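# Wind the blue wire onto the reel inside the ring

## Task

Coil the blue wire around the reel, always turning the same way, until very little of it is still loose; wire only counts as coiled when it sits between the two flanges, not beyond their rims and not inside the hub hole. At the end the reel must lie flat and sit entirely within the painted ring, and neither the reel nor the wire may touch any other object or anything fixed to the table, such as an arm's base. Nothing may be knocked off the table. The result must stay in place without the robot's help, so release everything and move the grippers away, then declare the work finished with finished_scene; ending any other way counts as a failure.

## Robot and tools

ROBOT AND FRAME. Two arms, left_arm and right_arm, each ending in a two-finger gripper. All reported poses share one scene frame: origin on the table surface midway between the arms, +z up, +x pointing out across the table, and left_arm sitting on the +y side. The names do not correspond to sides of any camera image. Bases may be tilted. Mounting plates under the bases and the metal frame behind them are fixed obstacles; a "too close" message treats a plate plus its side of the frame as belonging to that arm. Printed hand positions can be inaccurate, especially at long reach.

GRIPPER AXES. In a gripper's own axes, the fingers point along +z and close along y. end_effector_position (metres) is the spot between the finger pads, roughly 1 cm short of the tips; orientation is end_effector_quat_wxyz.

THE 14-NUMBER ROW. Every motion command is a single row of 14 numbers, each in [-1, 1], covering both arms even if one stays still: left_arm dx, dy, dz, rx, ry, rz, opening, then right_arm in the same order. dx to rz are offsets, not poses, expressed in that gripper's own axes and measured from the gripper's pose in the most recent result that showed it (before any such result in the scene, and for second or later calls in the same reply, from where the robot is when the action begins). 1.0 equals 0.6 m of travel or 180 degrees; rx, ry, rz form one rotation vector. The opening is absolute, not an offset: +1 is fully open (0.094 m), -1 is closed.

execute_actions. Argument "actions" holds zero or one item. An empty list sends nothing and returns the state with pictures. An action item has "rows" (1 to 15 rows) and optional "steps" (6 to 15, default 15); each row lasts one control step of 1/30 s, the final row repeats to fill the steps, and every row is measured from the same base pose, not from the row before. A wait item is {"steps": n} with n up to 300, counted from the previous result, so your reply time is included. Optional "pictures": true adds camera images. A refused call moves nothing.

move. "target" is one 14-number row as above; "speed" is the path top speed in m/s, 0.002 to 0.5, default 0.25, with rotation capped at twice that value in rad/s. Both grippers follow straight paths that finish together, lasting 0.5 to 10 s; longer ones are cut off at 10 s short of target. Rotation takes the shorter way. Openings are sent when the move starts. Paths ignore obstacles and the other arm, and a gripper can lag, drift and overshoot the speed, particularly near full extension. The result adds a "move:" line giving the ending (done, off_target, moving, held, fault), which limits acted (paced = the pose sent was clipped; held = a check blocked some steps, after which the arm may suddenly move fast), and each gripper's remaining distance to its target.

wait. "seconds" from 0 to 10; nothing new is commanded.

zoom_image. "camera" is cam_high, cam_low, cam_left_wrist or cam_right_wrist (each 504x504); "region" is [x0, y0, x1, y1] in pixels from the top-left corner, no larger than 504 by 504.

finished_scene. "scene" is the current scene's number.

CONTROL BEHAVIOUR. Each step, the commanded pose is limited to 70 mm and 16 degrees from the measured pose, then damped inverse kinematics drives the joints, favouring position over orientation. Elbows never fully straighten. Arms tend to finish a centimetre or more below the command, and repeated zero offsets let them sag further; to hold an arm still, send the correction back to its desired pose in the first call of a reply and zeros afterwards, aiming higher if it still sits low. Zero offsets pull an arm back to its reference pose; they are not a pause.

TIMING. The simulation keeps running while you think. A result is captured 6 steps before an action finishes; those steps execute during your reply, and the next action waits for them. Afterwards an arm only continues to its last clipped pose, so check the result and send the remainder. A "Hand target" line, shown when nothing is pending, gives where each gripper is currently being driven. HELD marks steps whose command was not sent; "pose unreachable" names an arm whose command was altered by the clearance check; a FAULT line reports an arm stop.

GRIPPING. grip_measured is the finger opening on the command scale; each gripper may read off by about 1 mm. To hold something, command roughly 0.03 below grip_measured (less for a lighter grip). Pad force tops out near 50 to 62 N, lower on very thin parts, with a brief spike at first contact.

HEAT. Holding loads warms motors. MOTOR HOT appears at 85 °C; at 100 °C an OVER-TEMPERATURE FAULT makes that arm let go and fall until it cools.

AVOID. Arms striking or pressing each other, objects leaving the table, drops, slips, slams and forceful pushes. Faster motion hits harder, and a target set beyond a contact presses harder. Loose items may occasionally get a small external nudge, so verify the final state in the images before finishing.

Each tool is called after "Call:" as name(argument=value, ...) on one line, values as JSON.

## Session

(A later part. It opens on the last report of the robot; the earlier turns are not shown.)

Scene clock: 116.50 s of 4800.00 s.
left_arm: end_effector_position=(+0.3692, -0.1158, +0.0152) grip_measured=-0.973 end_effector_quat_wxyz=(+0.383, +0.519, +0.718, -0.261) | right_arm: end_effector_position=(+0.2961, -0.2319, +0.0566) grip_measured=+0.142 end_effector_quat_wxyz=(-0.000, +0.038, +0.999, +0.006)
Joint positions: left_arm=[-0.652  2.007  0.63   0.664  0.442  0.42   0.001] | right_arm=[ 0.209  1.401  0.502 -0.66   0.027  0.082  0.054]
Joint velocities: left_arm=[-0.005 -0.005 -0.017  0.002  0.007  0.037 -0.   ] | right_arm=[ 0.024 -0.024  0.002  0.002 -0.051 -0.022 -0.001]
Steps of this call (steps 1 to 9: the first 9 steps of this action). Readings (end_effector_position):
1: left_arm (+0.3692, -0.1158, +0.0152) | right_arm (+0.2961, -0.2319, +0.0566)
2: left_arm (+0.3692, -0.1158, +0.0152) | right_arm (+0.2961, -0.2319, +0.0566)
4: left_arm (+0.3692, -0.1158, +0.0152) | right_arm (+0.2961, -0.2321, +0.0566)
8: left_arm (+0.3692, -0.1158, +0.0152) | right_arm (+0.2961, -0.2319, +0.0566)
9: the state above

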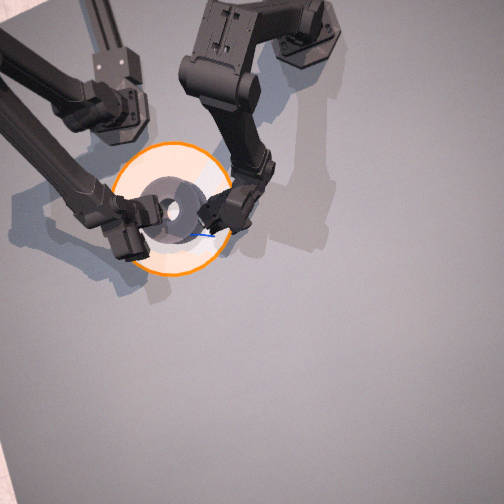

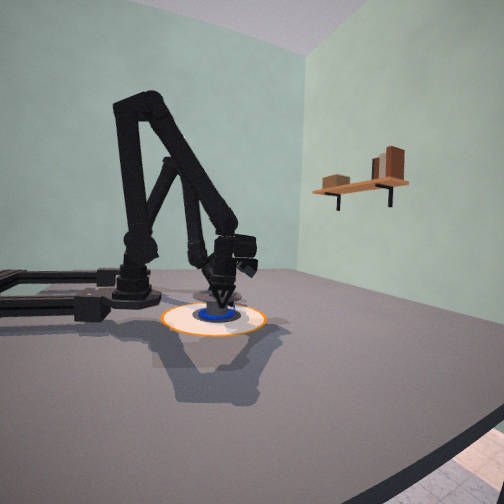

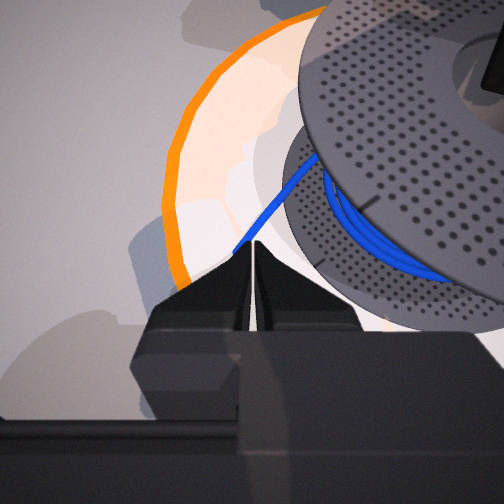

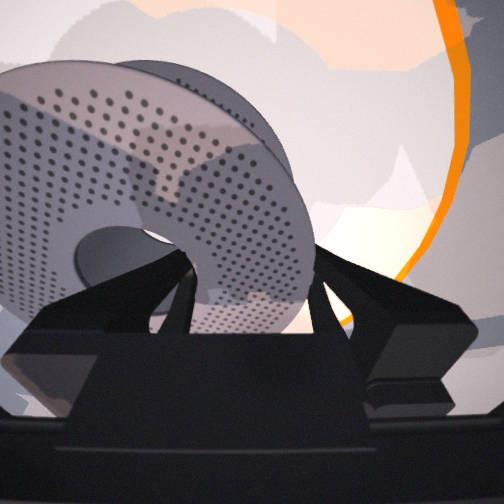

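Call:
execute_actions(actions=[{"rows": [[0,0,0,0,0,0,-0.5, 0,0,0,0,0,-0.004,0.11],[0,0,0,0,0,0,-0.5, 0,0,0,0,0,-0.008,0.11],[0,0,0,0,0,0,-0.5, 0,0,0,0,0,-0.012,0.11],[0,0,0,0,0,0,-0.5, 0,0,0,0,0,-0.016,0.11],[0,0,0,0,0,0,-0.5, 0,0,0,0,0,-0.02,0.11]], "steps": 10}])

Call:
move(target=[0.0149, 0.002, 0.0165, 0, 0, 0, -0.5, 0, 0, 0, 0, 0, 0, 0.11], speed=0.04)

Call:
execute_actions(actions=[{"rows": [[0,0,0,0,0,0,-0.975, 0,0,0,0,0,0,0.11]], "steps": 14}], pictures=true)

Scene clock: 117.27 s of 4800.00 s.
left_arm: end_effector_position=(+0.3692, -0.1158, +0.0152) grip_measured=-0.507 end_effector_quat_wxyz=(+0.383, +0.519, +0.718, -0.261) | right_arm: end_effector_position=(+0.2961, -0.2319, +0.0566) grip_measured=+0.142 end_effector_quat_wxyz=(-0.000, +0.032, +0.999, +0.006)
Joint positions: left_arm=[-0.652  2.007  0.63   0.664  0.442  0.42   0.023] | right_arm=[ 0.209  1.401  0.502 -0.66   0.027  0.07   0.054]
Joint velocities: left_arm=[ 0.005 -0.005 -0.002  0.002 -0.037  0.007  0.009] | right_arm=[ 0.005 -0.024 -0.002  0.002  0.037 -0.125  0.001]
Off your previous action's commanded pose (left_arm): 0.000 m, 0 deg at its last step (step 6 of this call).
Off your previous action's commanded pose (right_arm): 0.000 m, 0 deg at its last step (step 6 of this call).
Steps of this call (steps 1 to 6: the last 6 steps of your previous action; steps 7 to 19: nothing new was sent; steps 20 to 23: the first 4 steps of this action). Readings (end_effector_position):
20: left_arm (+0.3692, -0.1158, +0.0152) | right_arm (+0.2961, -0.2319, +0.0566)
21: left_arm (+0.3692, -0.1158, +0.0152) | right_arm (+0.2961, -0.2319, +0.0566)
23: the state above

Scene clock: 118.37 s of 4800.00 s.
left_arm: end_effector_position=(+0.3699, -0.1171, +0.0149) grip_measured=-0.502 end_effector_quat_wxyz=(+0.389, +0.519, +0.714, -0.263) | right_arm: end_effector_position=(+0.2961, -0.2319, +0.0566) grip_measured=+0.142 end_effector_quat_wxyz=(-0.000, +0.013, +1.000, +0.006)
Joint positions: left_arm=[-0.652  2.018  0.63   0.688  0.446  0.42   0.023] | right_arm=[ 0.209  1.401  0.502 -0.66   0.027  0.033  0.054]
Joint velocities: left_arm=[-0.005 -0.015 -0.002 -0.012  0.022 -0.066 -0.001] | right_arm=[-0.005 -0.015  0.002 -0.002  0.022  0.081 -0.   ]
Hand target (left_arm): +0.371, -0.118, +0.002; +0.383, +0.519, +0.718, -0.261
Hand target (right_arm): +0.296, -0.232, +0.057; -0.000, +0.013, +1.000, +0.006
Off your previous action's commanded pose (left_arm): 0.000 m, 0 deg at its last step (step 6 of this call).
Off your previous action's commanded pose (right_arm): 0.000 m, 1 deg at its last step (step 6 of this call).
Off the commanded pose (left_arm): 0.013 m, 1 deg.
Off the commanded pose (right_arm): 0.000 m, 0 deg.
Kept back: nothing.
move: off_target (left_arm)

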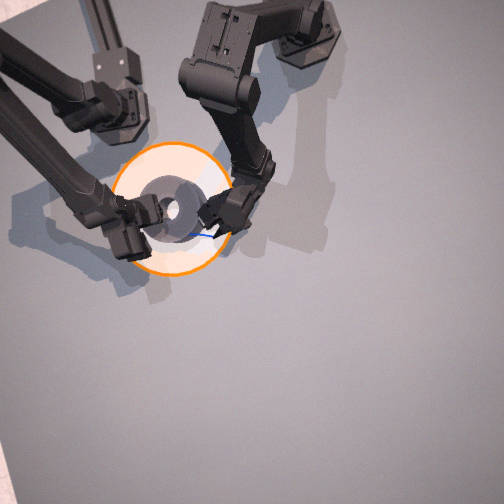

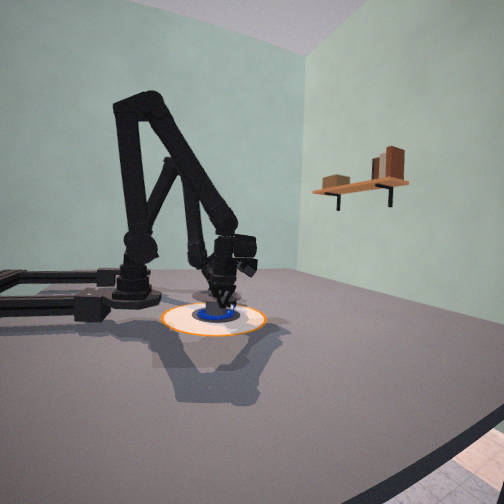

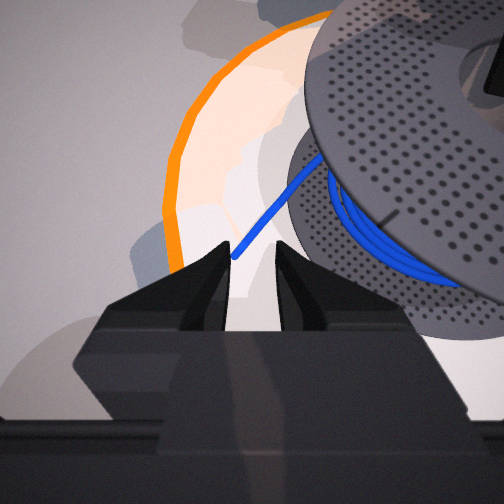

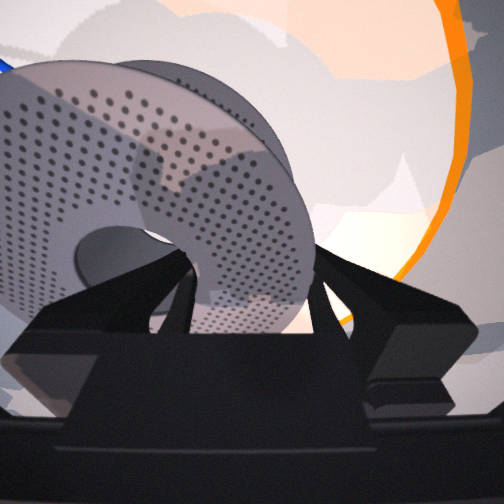

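Scene clock: 118.63 s of 4800.00 s.
left_arm: end_effector_position=(+0.3696, -0.1173, +0.0150) grip_measured=-0.973 end_effector_quat_wxyz=(+0.389, +0.520, +0.713, -0.264) | right_arm: end_effector_position=(+0.2961, -0.2319, +0.0566) grip_measured=+0.142 end_effector_quat_wxyz=(-0.000, +0.013, +1.000, +0.006)
Joint positions: left_arm=[-0.652  2.018  0.63   0.688  0.448  0.42   0.001] | right_arm=[ 0.209  1.401  0.502 -0.66   0.027  0.033  0.054]
Joint velocities: left_arm=[-0.015 -0.005  0.012  0.002  0.037  0.037 -0.001] | right_arm=[ 0.005 -0.015  0.002  0.002  0.037  0.022 -0.002]
Steps of this call (steps 1 to 8: the first 8 steps of this action). Readings (end_effector_position):
1: left_arm (+0.3697, -0.1172, +0.0150) | right_arm (+0.2961, -0.2319, +0.0566)
2: left_arm (+0.3696, -0.1173, +0.0150) | right_arm (+0.2961, -0.2319, +0.0566)
4: left_arm (+0.3696, -0.1173, +0.0150) | right_arm (+0.2961, -0.2319, +0.0566)
8: the state above

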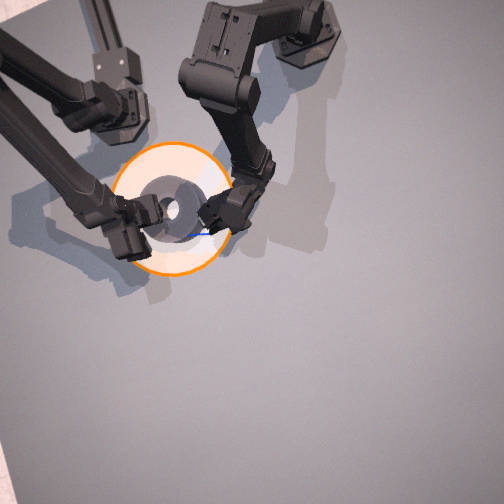

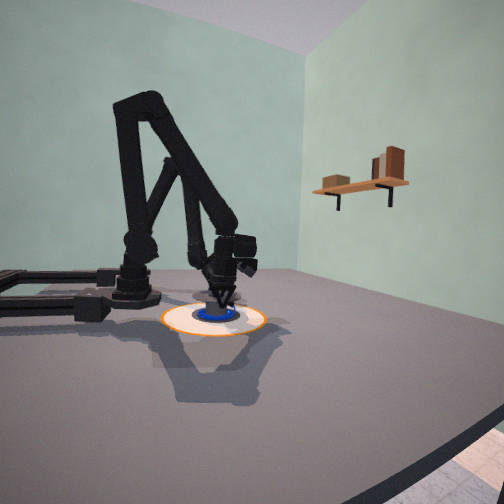

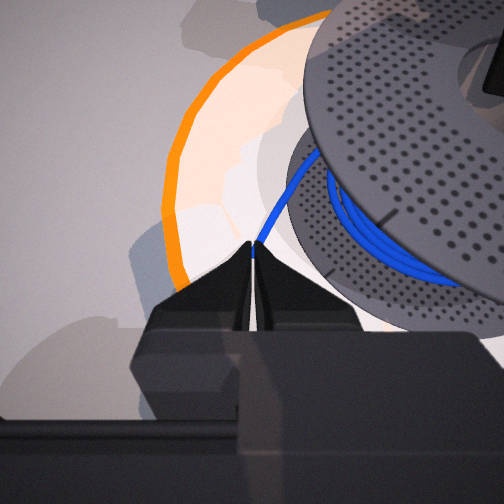

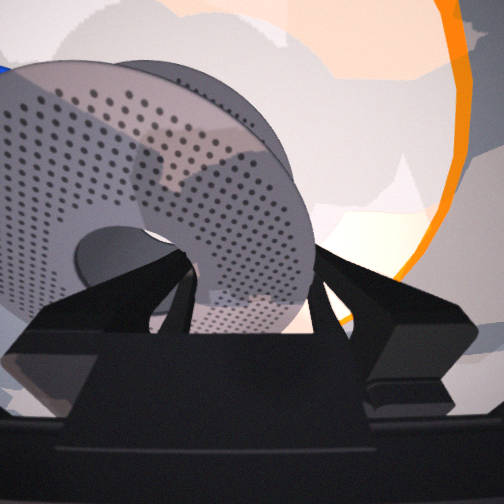

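Call:
move(target=[0, 0, 0, 0, 0, 0, -0.68, -0.003, 0.021, 0, 0, 0, 0, 0.11], speed=0.04)

Call:
execute_actions(actions=[{"rows": [[0,0,0,0,0,0,-0.85, 0,0,0,0,0,0,0.11],[0,0,0,0,0,0,-0.85, 0,0,0,0,0,0,0.11],[0,0,0,0,0,0,-0.92, 0,0,0,0,0,0,0.11],[0,0,0,0,0,0,-0.975, 0,0,0,0,0,0,0.11]], "steps": 15}], pictures=true)

Scene clock: 120.07 s of 4800.00 s.
left_arm: end_effector_position=(+0.3696, -0.1173, +0.0150) grip_measured=-0.682 end_effector_quat_wxyz=(+0.389, +0.520, +0.713, -0.264) | right_arm: end_effector_position=(+0.2960, -0.2208, +0.0570) grip_measured=+0.142 end_effector_quat_wxyz=(+0.000, +0.011, +1.000, +0.006)
Joint positions: left_arm=[-0.652  2.018  0.63   0.688  0.448  0.42   0.015] | right_arm=[ 0.25   1.401  0.502 -0.66   0.027  0.071  0.054]
Joint velocities: left_arm=[ 0.005 -0.015 -0.007  0.017  0.007 -0.007 -0.   ] | right_arm=[-0.005 -0.005  0.002 -0.002  0.007  0.066 -0.   ]
Hand target (left_arm): +0.370, -0.117, +0.015; +0.389, +0.520, +0.713, -0.264
Hand target (right_arm): +0.298, -0.219, +0.057; -0.000, +0.013, +1.000, +0.006
Off your previous action's commanded pose (left_arm): 0.000 m, 0 deg at its last step (step 6 of this call).
Off your previous action's commanded pose (right_arm): 0.000 m, 0 deg at its last step (step 6 of this call).
Off the commanded pose (left_arm): 0.000 m, 0 deg.
Off the commanded pose (right_arm): 0.003 m, 0 deg.
Kept back: nothing.
move: done

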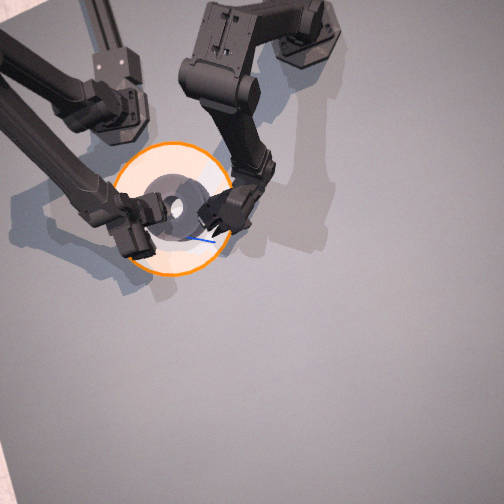

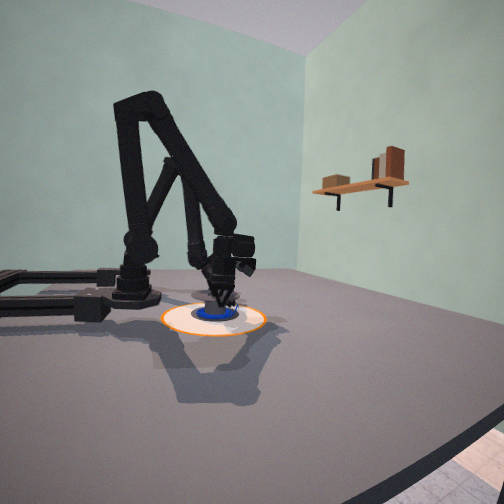

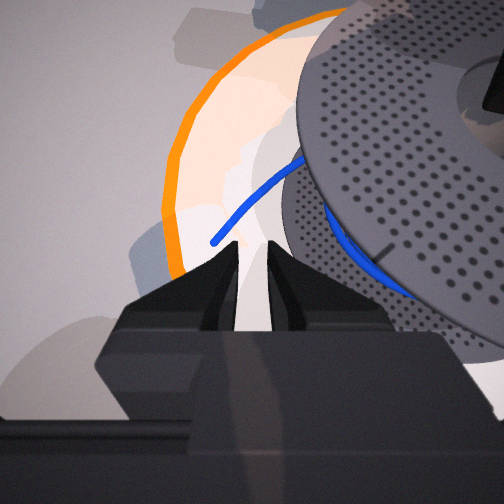

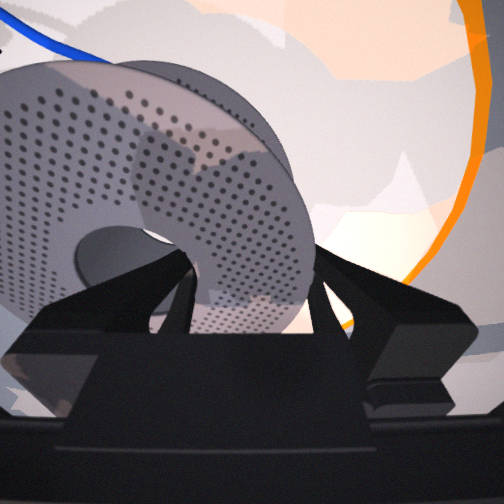

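Scene clock: 120.37 s of 4800.00 s.
left_arm: end_effector_position=(+0.3693, -0.1174, +0.0151) grip_measured=-0.973 end_effector_quat_wxyz=(+0.389, +0.520, +0.713, -0.265) | right_arm: end_effector_position=(+0.2960, -0.2208, +0.0570) grip_measured=+0.142 end_effector_quat_wxyz=(+0.000, +0.011, +1.000, +0.006)
Joint positions: left_arm=[-0.652  2.018  0.63   0.688  0.45   0.42   0.001] | right_arm=[ 0.25   1.401  0.502 -0.66   0.027  0.071  0.054]
Joint velocities: left_arm=[-0.005  0.015 -0.012  0.002  0.066  0.081  0.001] | right_arm=[-0.005  0.005 -0.017  0.002 -0.022  0.066 -0.001]
Steps of this call (steps 1 to 9: the first 9 steps of this action). Readings (end_effector_position):
1: left_arm (+0.3695, -0.1173, +0.0150) | right_arm (+0.2960, -0.2208, +0.0570)
2: left_arm (+0.3693, -0.1174, +0.0151) | right_arm (+0.2960, -0.2208, +0.0570)
4: left_arm (+0.3693, -0.1174, +0.0151) | right_arm (+0.2960, -0.2208, +0.0570)
8: left_arm (+0.3693, -0.1174, +0.0151) | right_arm (+0.2960, -0.2208, +0.0570)
9: the state above

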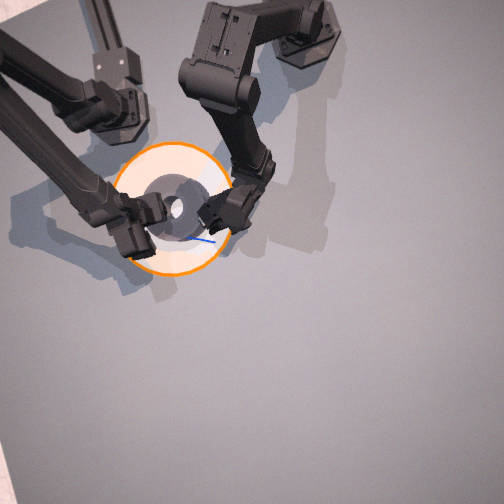

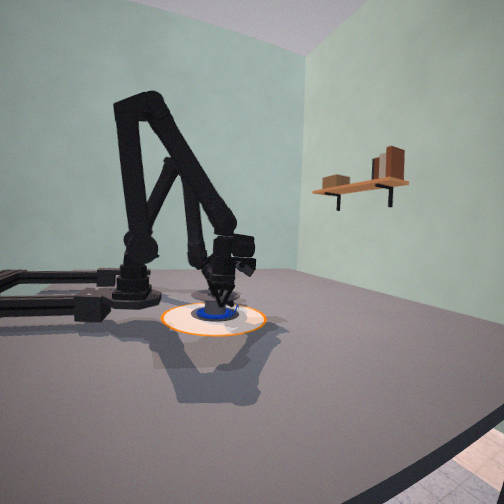

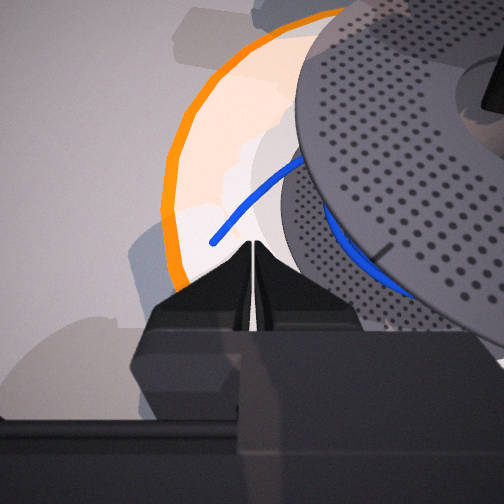

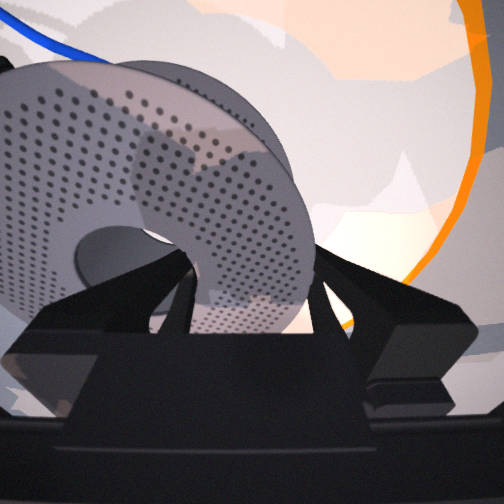

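Call:
move(target=[-0.061, 0.0339, 0.0269, 0.1067, 0.0592, 0.0769, -0.975, 0, 0, 0, 0, 0, 0, 0.11], speed=0.3)

Call:
execute_actions(actions=[{"rows": [[0,0,0,0,0,0,-0.5, 0,0,0,0,0,0,0.11]], "steps": 10}], pictures=true)

Scene clock: 123.47 s of 4800.00 s.
left_arm: end_effector_position=(+0.3812, -0.1394, +0.0252) grip_measured=-0.973 end_effector_quat_wxyz=(+0.242, +0.681, +0.630, -0.286) | right_arm: end_effector_position=(+0.2960, -0.2208, +0.0570) grip_measured=+0.142 end_effector_quat_wxyz=(+0.000, +0.011, +1.000, +0.006)
Joint positions: left_arm=[-0.624  1.967  0.932 -0.123  0.62   0.905  0.001] | right_arm=[ 0.25   1.401  0.502 -0.66   0.027  0.071  0.054]
Joint velocities: left_arm=[-0.005 -0.005 -0.012 -0.002  0.007 -0.081  0.001] | right_arm=[-0.005 -0.015 -0.002 -0.027 -0.007 -0.125 -0.003]
Hand target (left_arm): +0.399, -0.143, +0.038; +0.258, +0.681, +0.625, -0.281
Hand target (right_arm): +0.296, -0.221, +0.057; +0.000, +0.011, +1.000, +0.006
Off your previous action's commanded pose (left_arm): 0.000 m, 0 deg at its last step (step 6 of this call).
Off your previous action's commanded pose (right_arm): 0.000 m, 0 deg at its last step (step 6 of this call).
Off the commanded pose (left_arm): 0.022 m, 2 deg.
Off the commanded pose (right_arm): 0.000 m, 0 deg.
Kept back: nothing.
move: off_target (left_arm)

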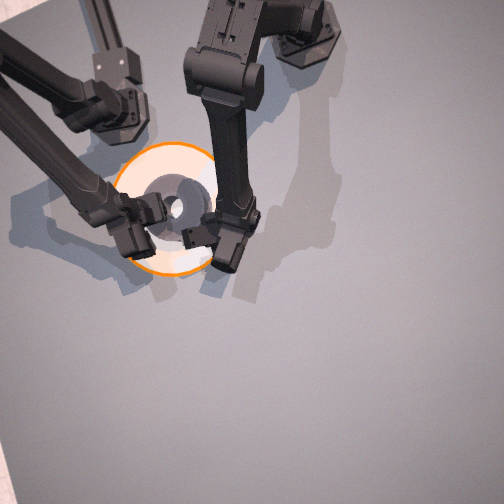

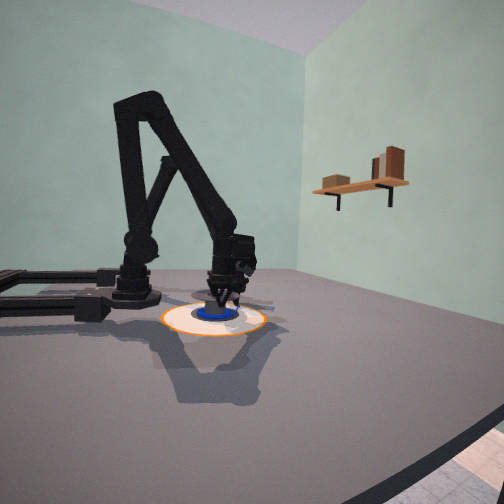

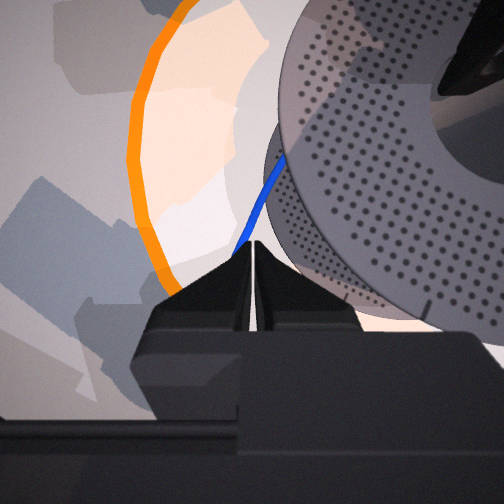

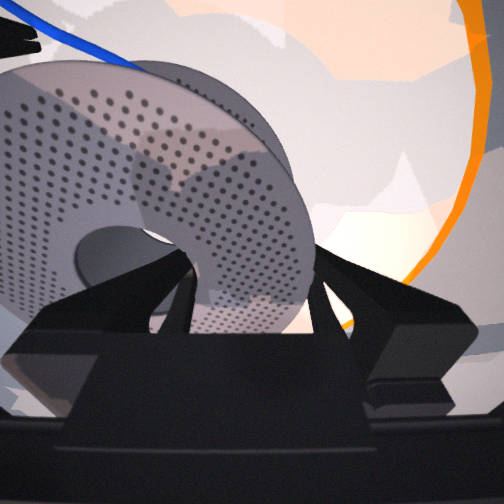

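Scene clock: 123.60 s of 4800.00 s.
left_arm: end_effector_position=(+0.3812, -0.1394, +0.0252) grip_measured=-0.507 end_effector_quat_wxyz=(+0.242, +0.681, +0.630, -0.286) | right_arm: end_effector_position=(+0.2960, -0.2208, +0.0570) grip_measured=+0.142 end_effector_quat_wxyz=(+0.000, +0.011, +1.000, +0.006)
Joint positions: left_arm=[-0.624  1.967  0.932 -0.123  0.62   0.905  0.023] | right_arm=[ 0.25   1.401  0.502 -0.66   0.027  0.071  0.054]
Joint velocities: left_arm=[ 0.005 -0.015 -0.007 -0.012  0.007 -0.037  0.01 ] | right_arm=[-0.015 -0.005 -0.012  0.022  0.007 -0.037  0.   ]
Steps of this call (steps 1 to 4: the first 4 steps of this action). Readings (end_effector_position):
1: left_arm (+0.3812, -0.1394, +0.0252) | right_arm (+0.2960, -0.2208, +0.0570)
2: left_arm (+0.3812, -0.1394, +0.0252) | right_arm (+0.2960, -0.2208, +0.0570)
4: the state above

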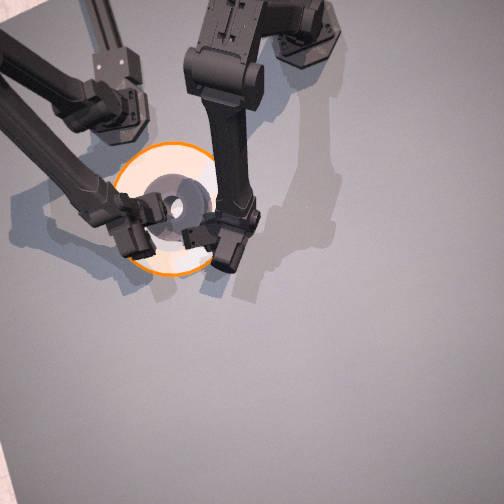

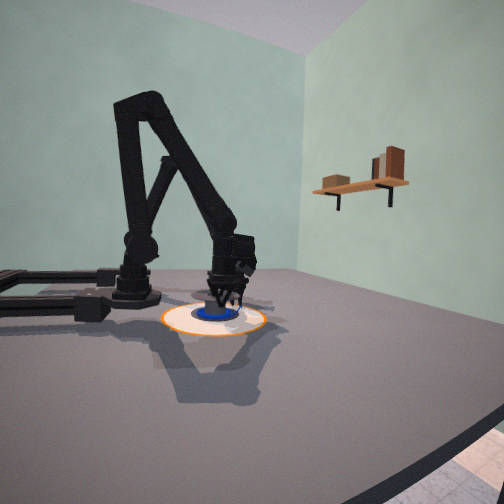

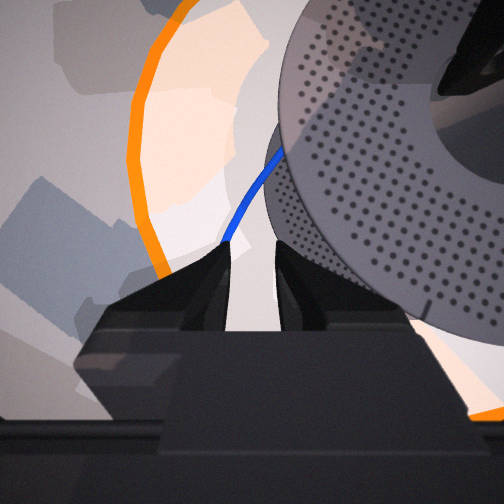

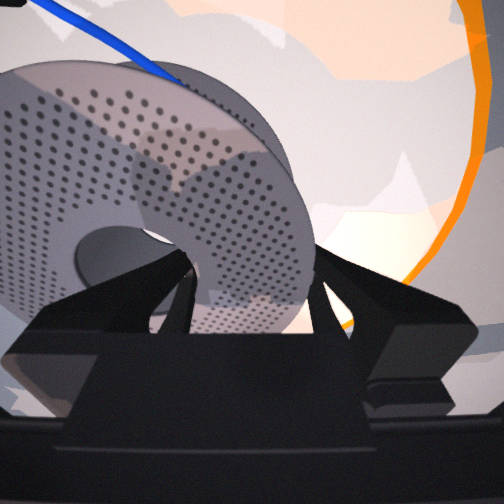

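Call:
execute_actions(actions=[{"rows": [[-0.007,0,-0.007,0,0,0,-0.5, 0,0,0,0,0,0,0.11],[-0.014,0,-0.014,0,0,0,-0.5, 0,0,0,0,0,0,0.11],[-0.021,0,-0.021,0,0,0,-0.5, 0,0,0,0,0,0,0.11],[-0.028,0,-0.028,0,0,0,-0.5, 0,0,0,0,0,0,0.11],[-0.035,0,-0.035,0,0,0,-0.5, 0,0,0,0,0,0,0.11],[-0.0405,0,-0.042,0,0,0,-0.5, 0,0,0,0,0,0,0.11],[-0.0405,0,-0.042,0,0,0,-0.5, 0,0,0,0,0,0,0.11],[-0.043,0.007,-0.041,0,0,0,-0.5, 0,0,0,0,0,0,0.11],[-0.045,0.014,-0.04,0,0,0,-0.5, 0,0,0,0,0,0,0.11],[-0.047,0.021,-0.038,0,0,0,-0.5, 0,0,0,0,0,0,0.11],[-0.049,0.028,-0.037,0,0,0,-0.5, 0,0,0,0,0,0,0.11],[-0.051,0.035,-0.036,0,0,0,-0.5, 0,0,0,0,0,0,0.11],[-0.053,0.042,-0.035,0,0,0,-0.5, 0,0,0,0,0,0,0.11],[-0.054,0.048,-0.034,0,0,0,-0.5, 0,0,0,0,0,0,0.11],[-0.055,0.0533,-0.0329,0,0,0,-0.5, 0,0,0,0,0,0,0.11]], "steps": 15}])

Call:
wait(seconds=0.45)

Scene clock: 124.63 s of 4800.00 s.
left_arm: end_effector_position=(+0.3776, -0.1360, +0.0433) grip_measured=-0.502 end_effector_quat_wxyz=(+0.231, +0.680, +0.634, -0.288) | right_arm: end_effector_position=(+0.2960, -0.2208, +0.0570) grip_measured=+0.142 end_effector_quat_wxyz=(+0.000, +0.011, +1.000, +0.006)
Joint positions: left_arm=[-0.624  1.918  0.933 -0.197  0.62   0.905  0.023] | right_arm=[ 0.25   1.401  0.502 -0.66   0.027  0.071  0.054]
Joint velocities: left_arm=[-0.005 -0.278  0.022 -0.212 -0.007  0.066 -0.001] | right_arm=[-0.015 -0.005 -0.007 -0.022 -0.007 -0.037 -0.   ]
Off your previous action's commanded pose (left_arm): 0.000 m, 0 deg at its last step (step 6 of this call).
Off your previous action's commanded pose (right_arm): 0.000 m, 0 deg at its last step (step 6 of this call).
Steps of this call (steps 1 to 6: the last 6 steps of your previous action; steps 7 to 22: nothing new was sent; steps 23 to 31: the first 9 steps of this action). Readings (end_effector_position):
23: left_arm (+0.3811, -0.1393, +0.0252) | right_arm (+0.2960, -0.2208, +0.0570)
24: left_arm (+0.3807, -0.1390, +0.0251) | right_arm (+0.2960, -0.2208, +0.0570)
26: left_arm (+0.3786, -0.1376, +0.0260) | right_arm (+0.2960, -0.2208, +0.0570)
30: left_arm (+0.3771, -0.1358, +0.0392) | right_arm (+0.2960, -0.2208, +0.0570)
31: the state above

Scene clock: 125.30 s of 4800.00 s.
left_arm: end_effector_position=(+0.3989, -0.1501, +0.0629) grip_measured=-0.502 end_effector_quat_wxyz=(+0.239, +0.682, +0.629, -0.287) | right_arm: end_effector_position=(+0.2960, -0.2208, +0.0570) grip_measured=+0.142 end_effector_quat_wxyz=(+0.000, +0.011, +1.000, +0.006)
Joint positions: left_arm=[-0.624  1.914  1.006 -0.258  0.622  0.91   0.023] | right_arm=[ 0.25   1.401  0.502 -0.66   0.027  0.071  0.054]
Joint velocities: left_arm=[ 0.005 -0.005 -0.012  0.012  0.022 -0.081 -0.001] | right_arm=[-0.015 -0.005 -0.007 -0.012  0.051 -0.051  0.   ]
Hand target (left_arm): +0.412, -0.151, +0.062; +0.243, +0.680, +0.630, -0.285
Hand target (right_arm): +0.296, -0.221, +0.057; +0.000, +0.011, +1.000, +0.006
Off the commanded pose (left_arm): 0.015 m, 0 deg.
Off the commanded pose (right_arm): 0.000 m, 0 deg.
Kept back: nothing.
Steps of this call (steps 1 to 6: the last 6 steps of your previous action; steps 7 to 20: nothing new was sent). Readings (end_effector_position):
1: left_arm (+0.3780, -0.1361, +0.0465) | right_arm (+0.2960, -0.2208, +0.0570)
2: left_arm (+0.3789, -0.1366, +0.0486) | right_arm (+0.2960, -0.2208, +0.0570)
4: left_arm (+0.3824, -0.1389, +0.0514) | right_arm (+0.2960, -0.2208, +0.0570)
8: left_arm (+0.3943, -0.1471, +0.0600) | right_arm (+0.2960, -0.2208, +0.0570)
20: the state above

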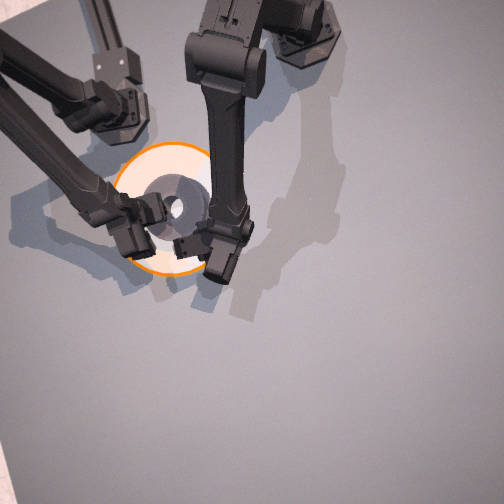

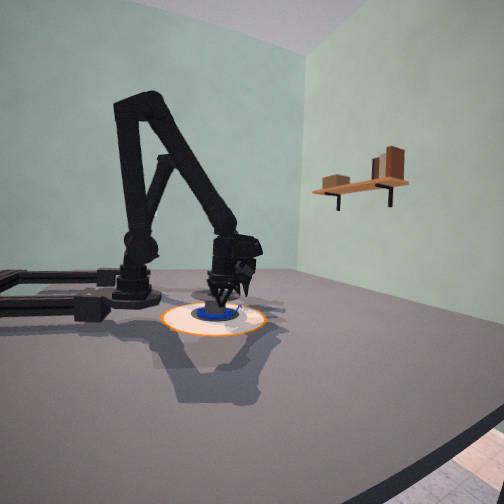

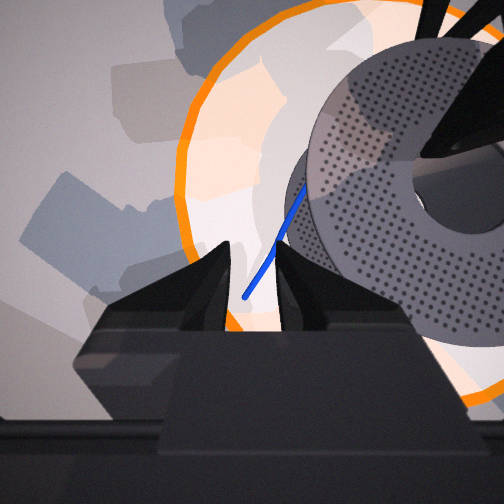

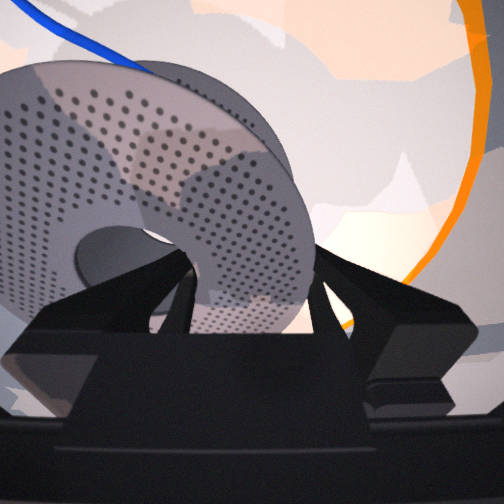

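Call:
move(target=[0.0659, 0.0025, 0.0591, 0, 0, 0, -0.5, 0, 0, 0, 0, 0, 0, 0.11], speed=0.08)

Call:
execute_actions(actions=[{"rows": [[0.004,0,0.004,0,0,0,-0.7, 0,0,0,0,0,0,0.11],[0.004,0,0.004,0,0,0,-0.8, 0,0,0,0,0,0,0.11],[0.004,0,0.004,0,0,0,-0.88, 0,0,0,0,0,0,0.11],[0.004,0,0.004,0,0,0,-0.93, 0,0,0,0,0,0,0.11],[0,0,0,0,0,0,-0.975, 0,0,0,0,0,0,0.11]], "steps": 15}], pictures=true)

Scene clock: 126.93 s of 4800.00 s.
left_arm: end_effector_position=(+0.3972, -0.1518, +0.0180) grip_measured=-0.502 end_effector_quat_wxyz=(+0.238, +0.683, +0.628, -0.288) | right_arm: end_effector_position=(+0.2960, -0.2209, +0.0570) grip_measured=+0.142 end_effector_quat_wxyz=(+0.000, +0.011, +1.000, +0.006)
Joint positions: left_arm=[-0.624  2.018  1.003 -0.156  0.626  0.914  0.023] | right_arm=[ 0.25   1.401  0.502 -0.66   0.028  0.071  0.054]
Joint velocities: left_arm=[ 0.005 -0.005 -0.007  0.007  0.051  0.051 -0.001] | right_arm=[-0.005  0.005 -0.002  0.007  0.066  0.007  0.001]
Hand target (left_arm): +0.399, -0.146, +0.010; +0.239, +0.682, +0.629, -0.287
Hand target (right_arm): +0.296, -0.221, +0.057; +0.000, +0.011, +1.000, +0.006
Off the commanded pose (left_arm): 0.010 m, 0 deg.
Off the commanded pose (right_arm): 0.000 m, 0 deg.
Kept back: nothing.
move: done

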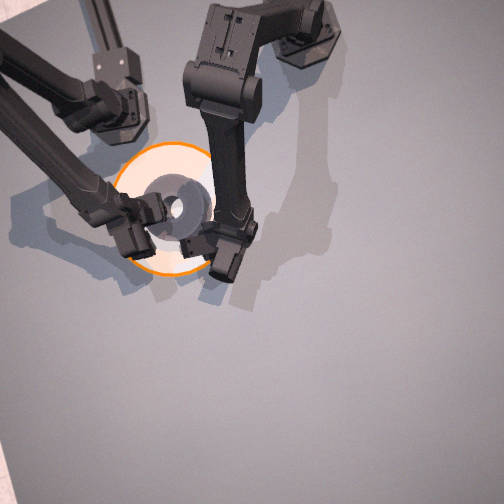

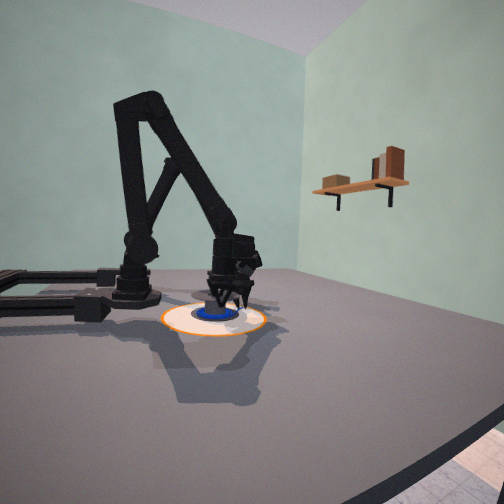

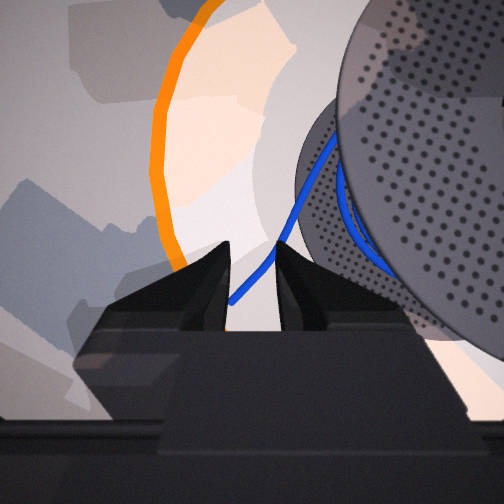

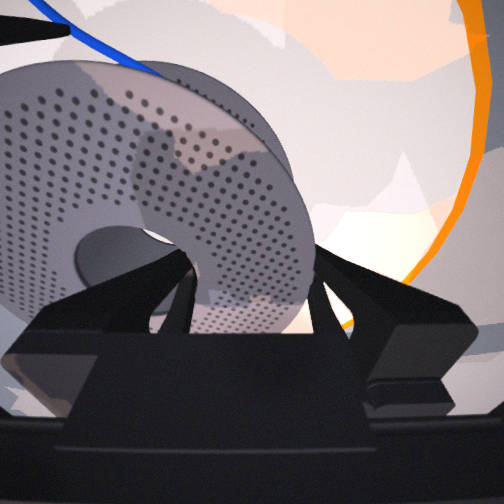

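Scene clock: 127.23 s of 4800.00 s.
left_arm: end_effector_position=(+0.3968, -0.1522, +0.0186) grip_measured=-0.971 end_effector_quat_wxyz=(+0.239, +0.682, +0.627, -0.290) | right_arm: end_effector_position=(+0.2960, -0.2209, +0.0570) grip_measured=+0.142 end_effector_quat_wxyz=(+0.000, +0.011, +1.000, +0.006)
Joint positions: left_arm=[-0.624  2.017  1.003 -0.156  0.63   0.914  0.001] | right_arm=[ 0.25   1.401  0.502 -0.66   0.028  0.071  0.054]
Joint velocities: left_arm=[-0.024  0.005  0.007 -0.012 -0.007  0.022 -0.001] | right_arm=[ 0.005 -0.015 -0.017  0.002 -0.022  0.007 -0.001]
Steps of this call (steps 1 to 9: the first 9 steps of this action). Readings (end_effector_position):
1: left_arm (+0.3972, -0.1518, +0.0180) | right_arm (+0.2960, -0.2209, +0.0570)
2: left_arm (+0.3972, -0.1518, +0.0180) | right_arm (+0.2960, -0.2209, +0.0570)
4: left_arm (+0.3972, -0.1518, +0.0181) | right_arm (+0.2960, -0.2209, +0.0570)
8: left_arm (+0.3968, -0.1522, +0.0186) | right_arm (+0.2960, -0.2209, +0.0570)
9: the state above

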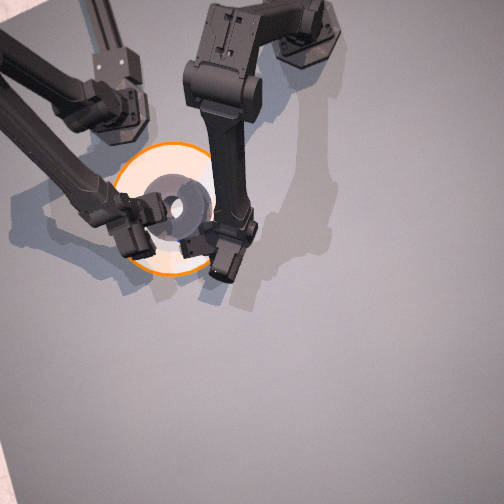

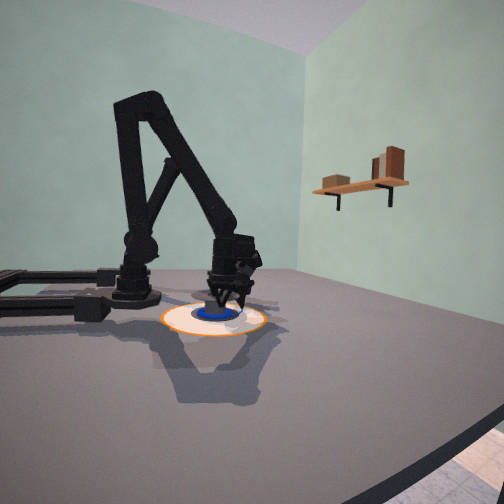

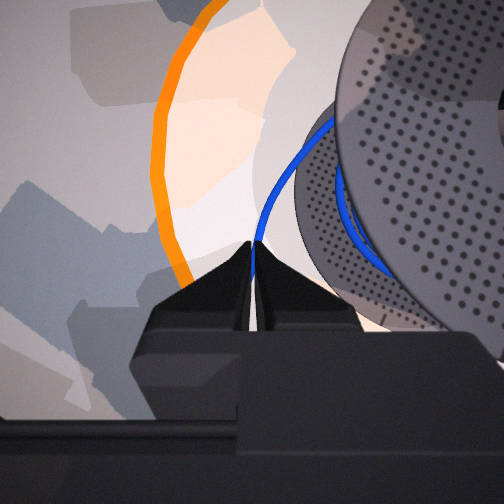

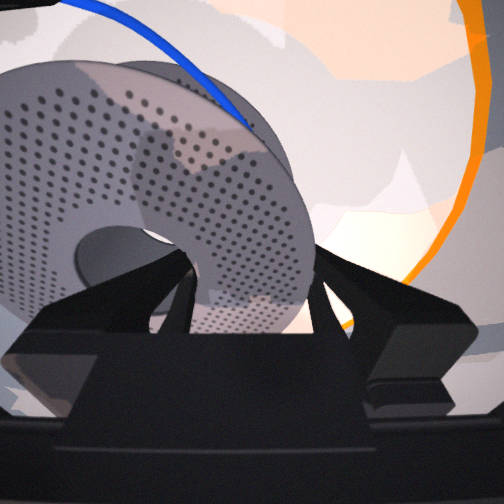

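Call:
execute_actions(actions=[{"rows": [[0,0,0,0,0,0,-0.84, 0,0,0,0,0,0,0.11],[0.003,0,0.003,0,0,0,-0.84, 0,0,0,0,0,0,0.11],[0.006,0,0.006,0,0,0,-0.84, 0,0,0,0,0,0,0.11],[0.009,0,0.009,0,0,0,-0.84, 0,0,0,0,0,0,0.11],[0.012,0,0.012,0,0,0,-0.84, 0,0,0,0,0,0,0.11],[0.015,0,0.015,0,0,0,-0.84, 0,0,0,0,0,0,0.11],[0.017,0,0.0175,0,0,0,-0.84, 0,0,0,0,0,0,0.11]], "steps": 15}], pictures=true)

Call:
execute_actions(actions=[{"rows": [[0.012,0,0.012,0,0,0,-0.88, 0,0,0,0,0,0,0.11],[0.012,0,0.012,0,0,0,-0.91, 0,0,0,0,0,0,0.11],[0.012,0,0.012,0,0,0,-0.93, 0,0,0,0,0,0,0.11],[0.012,0,0.012,0,0,0,-0.95, 0,0,0,0,0,0,0.11],[0.012,0,0.012,0,0,0,-0.97, 0,0,0,0,0,0,0.11],[0.012,0,0.012,0,0,0,-0.97, 0,0,0,0,0,0,0.11],[0.012,0,0.012,0,0,0,-0.97, 0,0,0,0,0,0,0.11],[0.006,0,0.006,0,0,0,-0.97, 0,0,0,0,0,0,0.11],[0,0,0,0,0,0,-0.97, 0,0,0,0,0,0,0.11]], "steps": 15}], pictures=true)

Scene clock: 128.17 s of 4800.00 s.
left_arm: end_effector_position=(+0.3979, -0.1535, +0.0170) grip_measured=-0.842 end_effector_quat_wxyz=(+0.243, +0.683, +0.625, -0.290) | right_arm: end_effector_position=(+0.2960, -0.2209, +0.0570) grip_measured=+0.142 end_effector_quat_wxyz=(+0.000, +0.011, +1.000, +0.006)
Joint positions: left_arm=[-0.624  2.023  1.003 -0.141  0.633  0.914  0.007] | right_arm=[ 0.25   1.401  0.502 -0.66   0.028  0.071  0.054]
Joint velocities: left_arm=[-0.005  0.005 -0.012  0.051  0.051 -0.066  0.001] | right_arm=[-0.005 -0.005  0.007  0.007  0.007 -0.007 -0.001]
Off your previous action's commanded pose (left_arm): 0.001 m, 0 deg at its last step (step 6 of this call).
Off your previous action's commanded pose (right_arm): 0.000 m, 0 deg at its last step (step 6 of this call).
Steps of this call (steps 1 to 6: the last 6 steps of your previous action; steps 7 to 19: nothing new was sent; steps 20 to 28: the first 9 steps of this action). Readings (end_effector_position):
20: left_arm (+0.3968, -0.1522, +0.0186) | right_arm (+0.2960, -0.2209, +0.0570)
21: left_arm (+0.3968, -0.1522, +0.0186) | right_arm (+0.2960, -0.2209, +0.0570)
23: left_arm (+0.3967, -0.1522, +0.0184) | right_arm (+0.2960, -0.2209, +0.0570)
27: left_arm (+0.3978, -0.1530, +0.0170) | right_arm (+0.2960, -0.2209, +0.0570)
28: the state above

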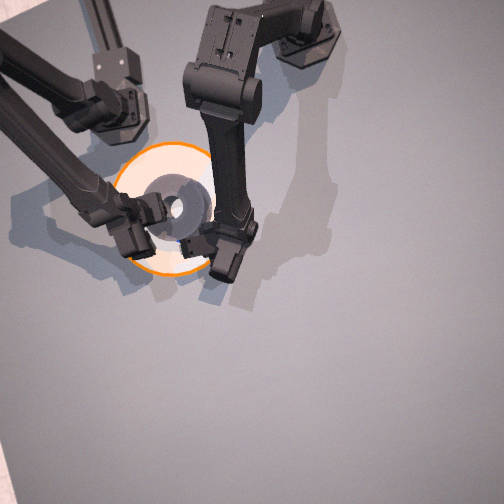

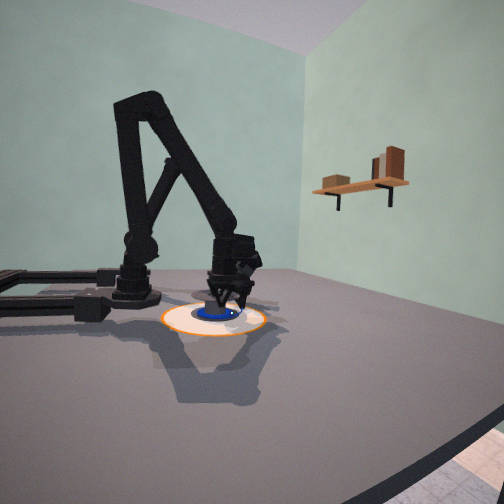

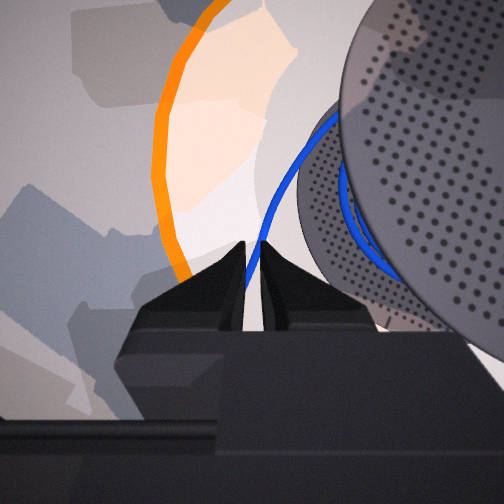

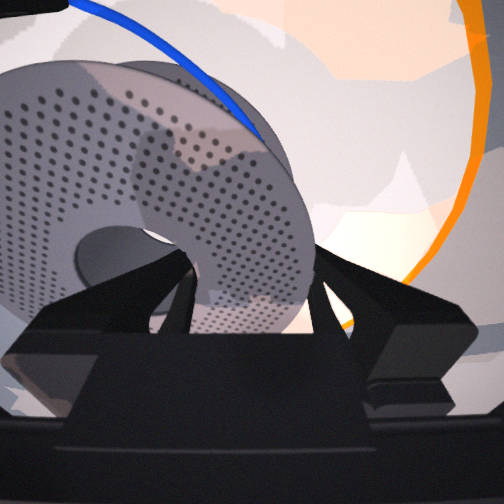

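Scene clock: 128.67 s of 4800.00 s.
left_arm: end_effector_position=(+0.3992, -0.1544, +0.0173) grip_measured=-0.961 end_effector_quat_wxyz=(+0.247, +0.683, +0.623, -0.290) | right_arm: end_effector_position=(+0.2960, -0.2209, +0.0570) grip_measured=+0.142 end_effector_quat_wxyz=(+0.000, +0.011, +1.000, +0.006)
Joint positions: left_arm=[-0.624  2.025  1.003 -0.131  0.633  0.914  0.002] | right_arm=[ 0.25   1.401  0.502 -0.66   0.028  0.071  0.054]
Joint velocities: left_arm=[ 0.005 -0.005 -0.007  0.002 -0.051  0.022  0.   ] | right_arm=[-0.024 -0.015 -0.002 -0.002 -0.022 -0.007 -0.   ]
Off your previous action's commanded pose (left_arm): 0.014 m, 1 deg at its last step (step 6 of this call).
Off your previous action's commanded pose (right_arm): 0.000 m, 0 deg at its last step (step 6 of this call).
Steps of this call (steps 1 to 6: the last 6 steps of your previous action; steps 7 to 15: the first 9 steps of this action, its rows measured from where the robot was after step 6). Readings (end_effector_position):
6: left_arm (+0.3983, -0.1537, +0.0172) | right_arm (+0.2960, -0.2209, +0.0570)
7: left_arm (+0.3985, -0.1538, +0.0173) | right_arm (+0.2960, -0.2209, +0.0570)
8: left_arm (+0.3988, -0.1540, +0.0173) | right_arm (+0.2960, -0.2209, +0.0570)
10: left_arm (+0.3991, -0.1543, +0.0173) | right_arm (+0.2960, -0.2209, +0.0570)
14: left_arm (+0.3992, -0.1544, +0.0173) | right_arm (+0.2960, -0.2209, +0.0570)
15: the state above

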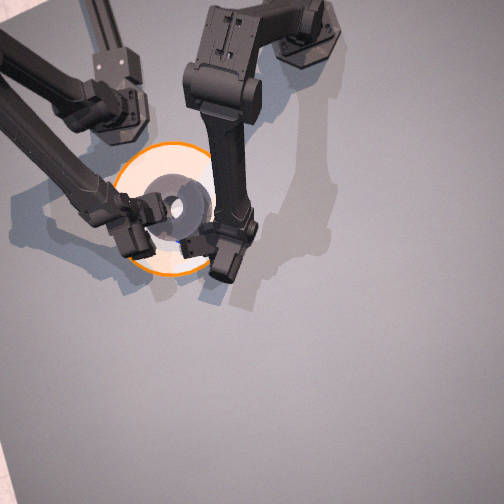

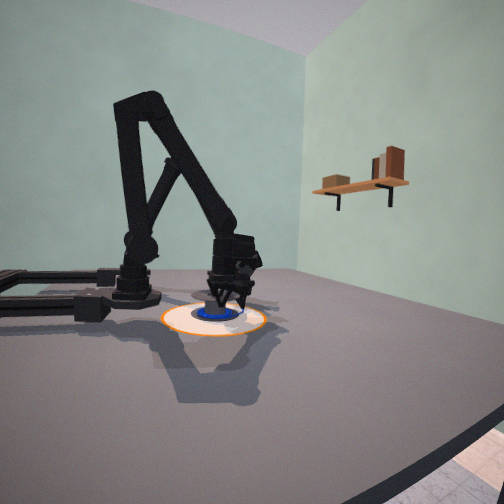

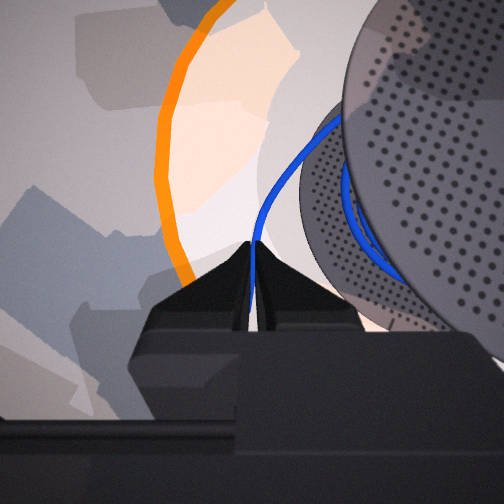

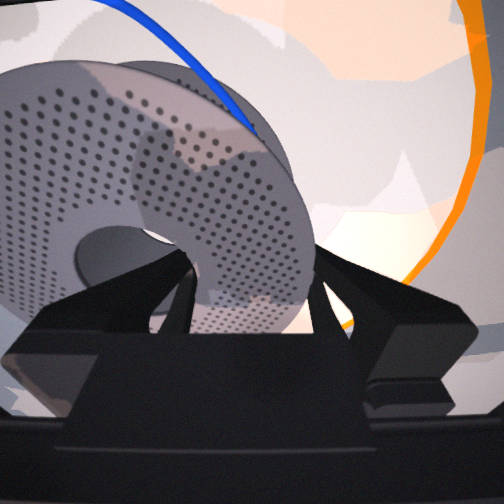

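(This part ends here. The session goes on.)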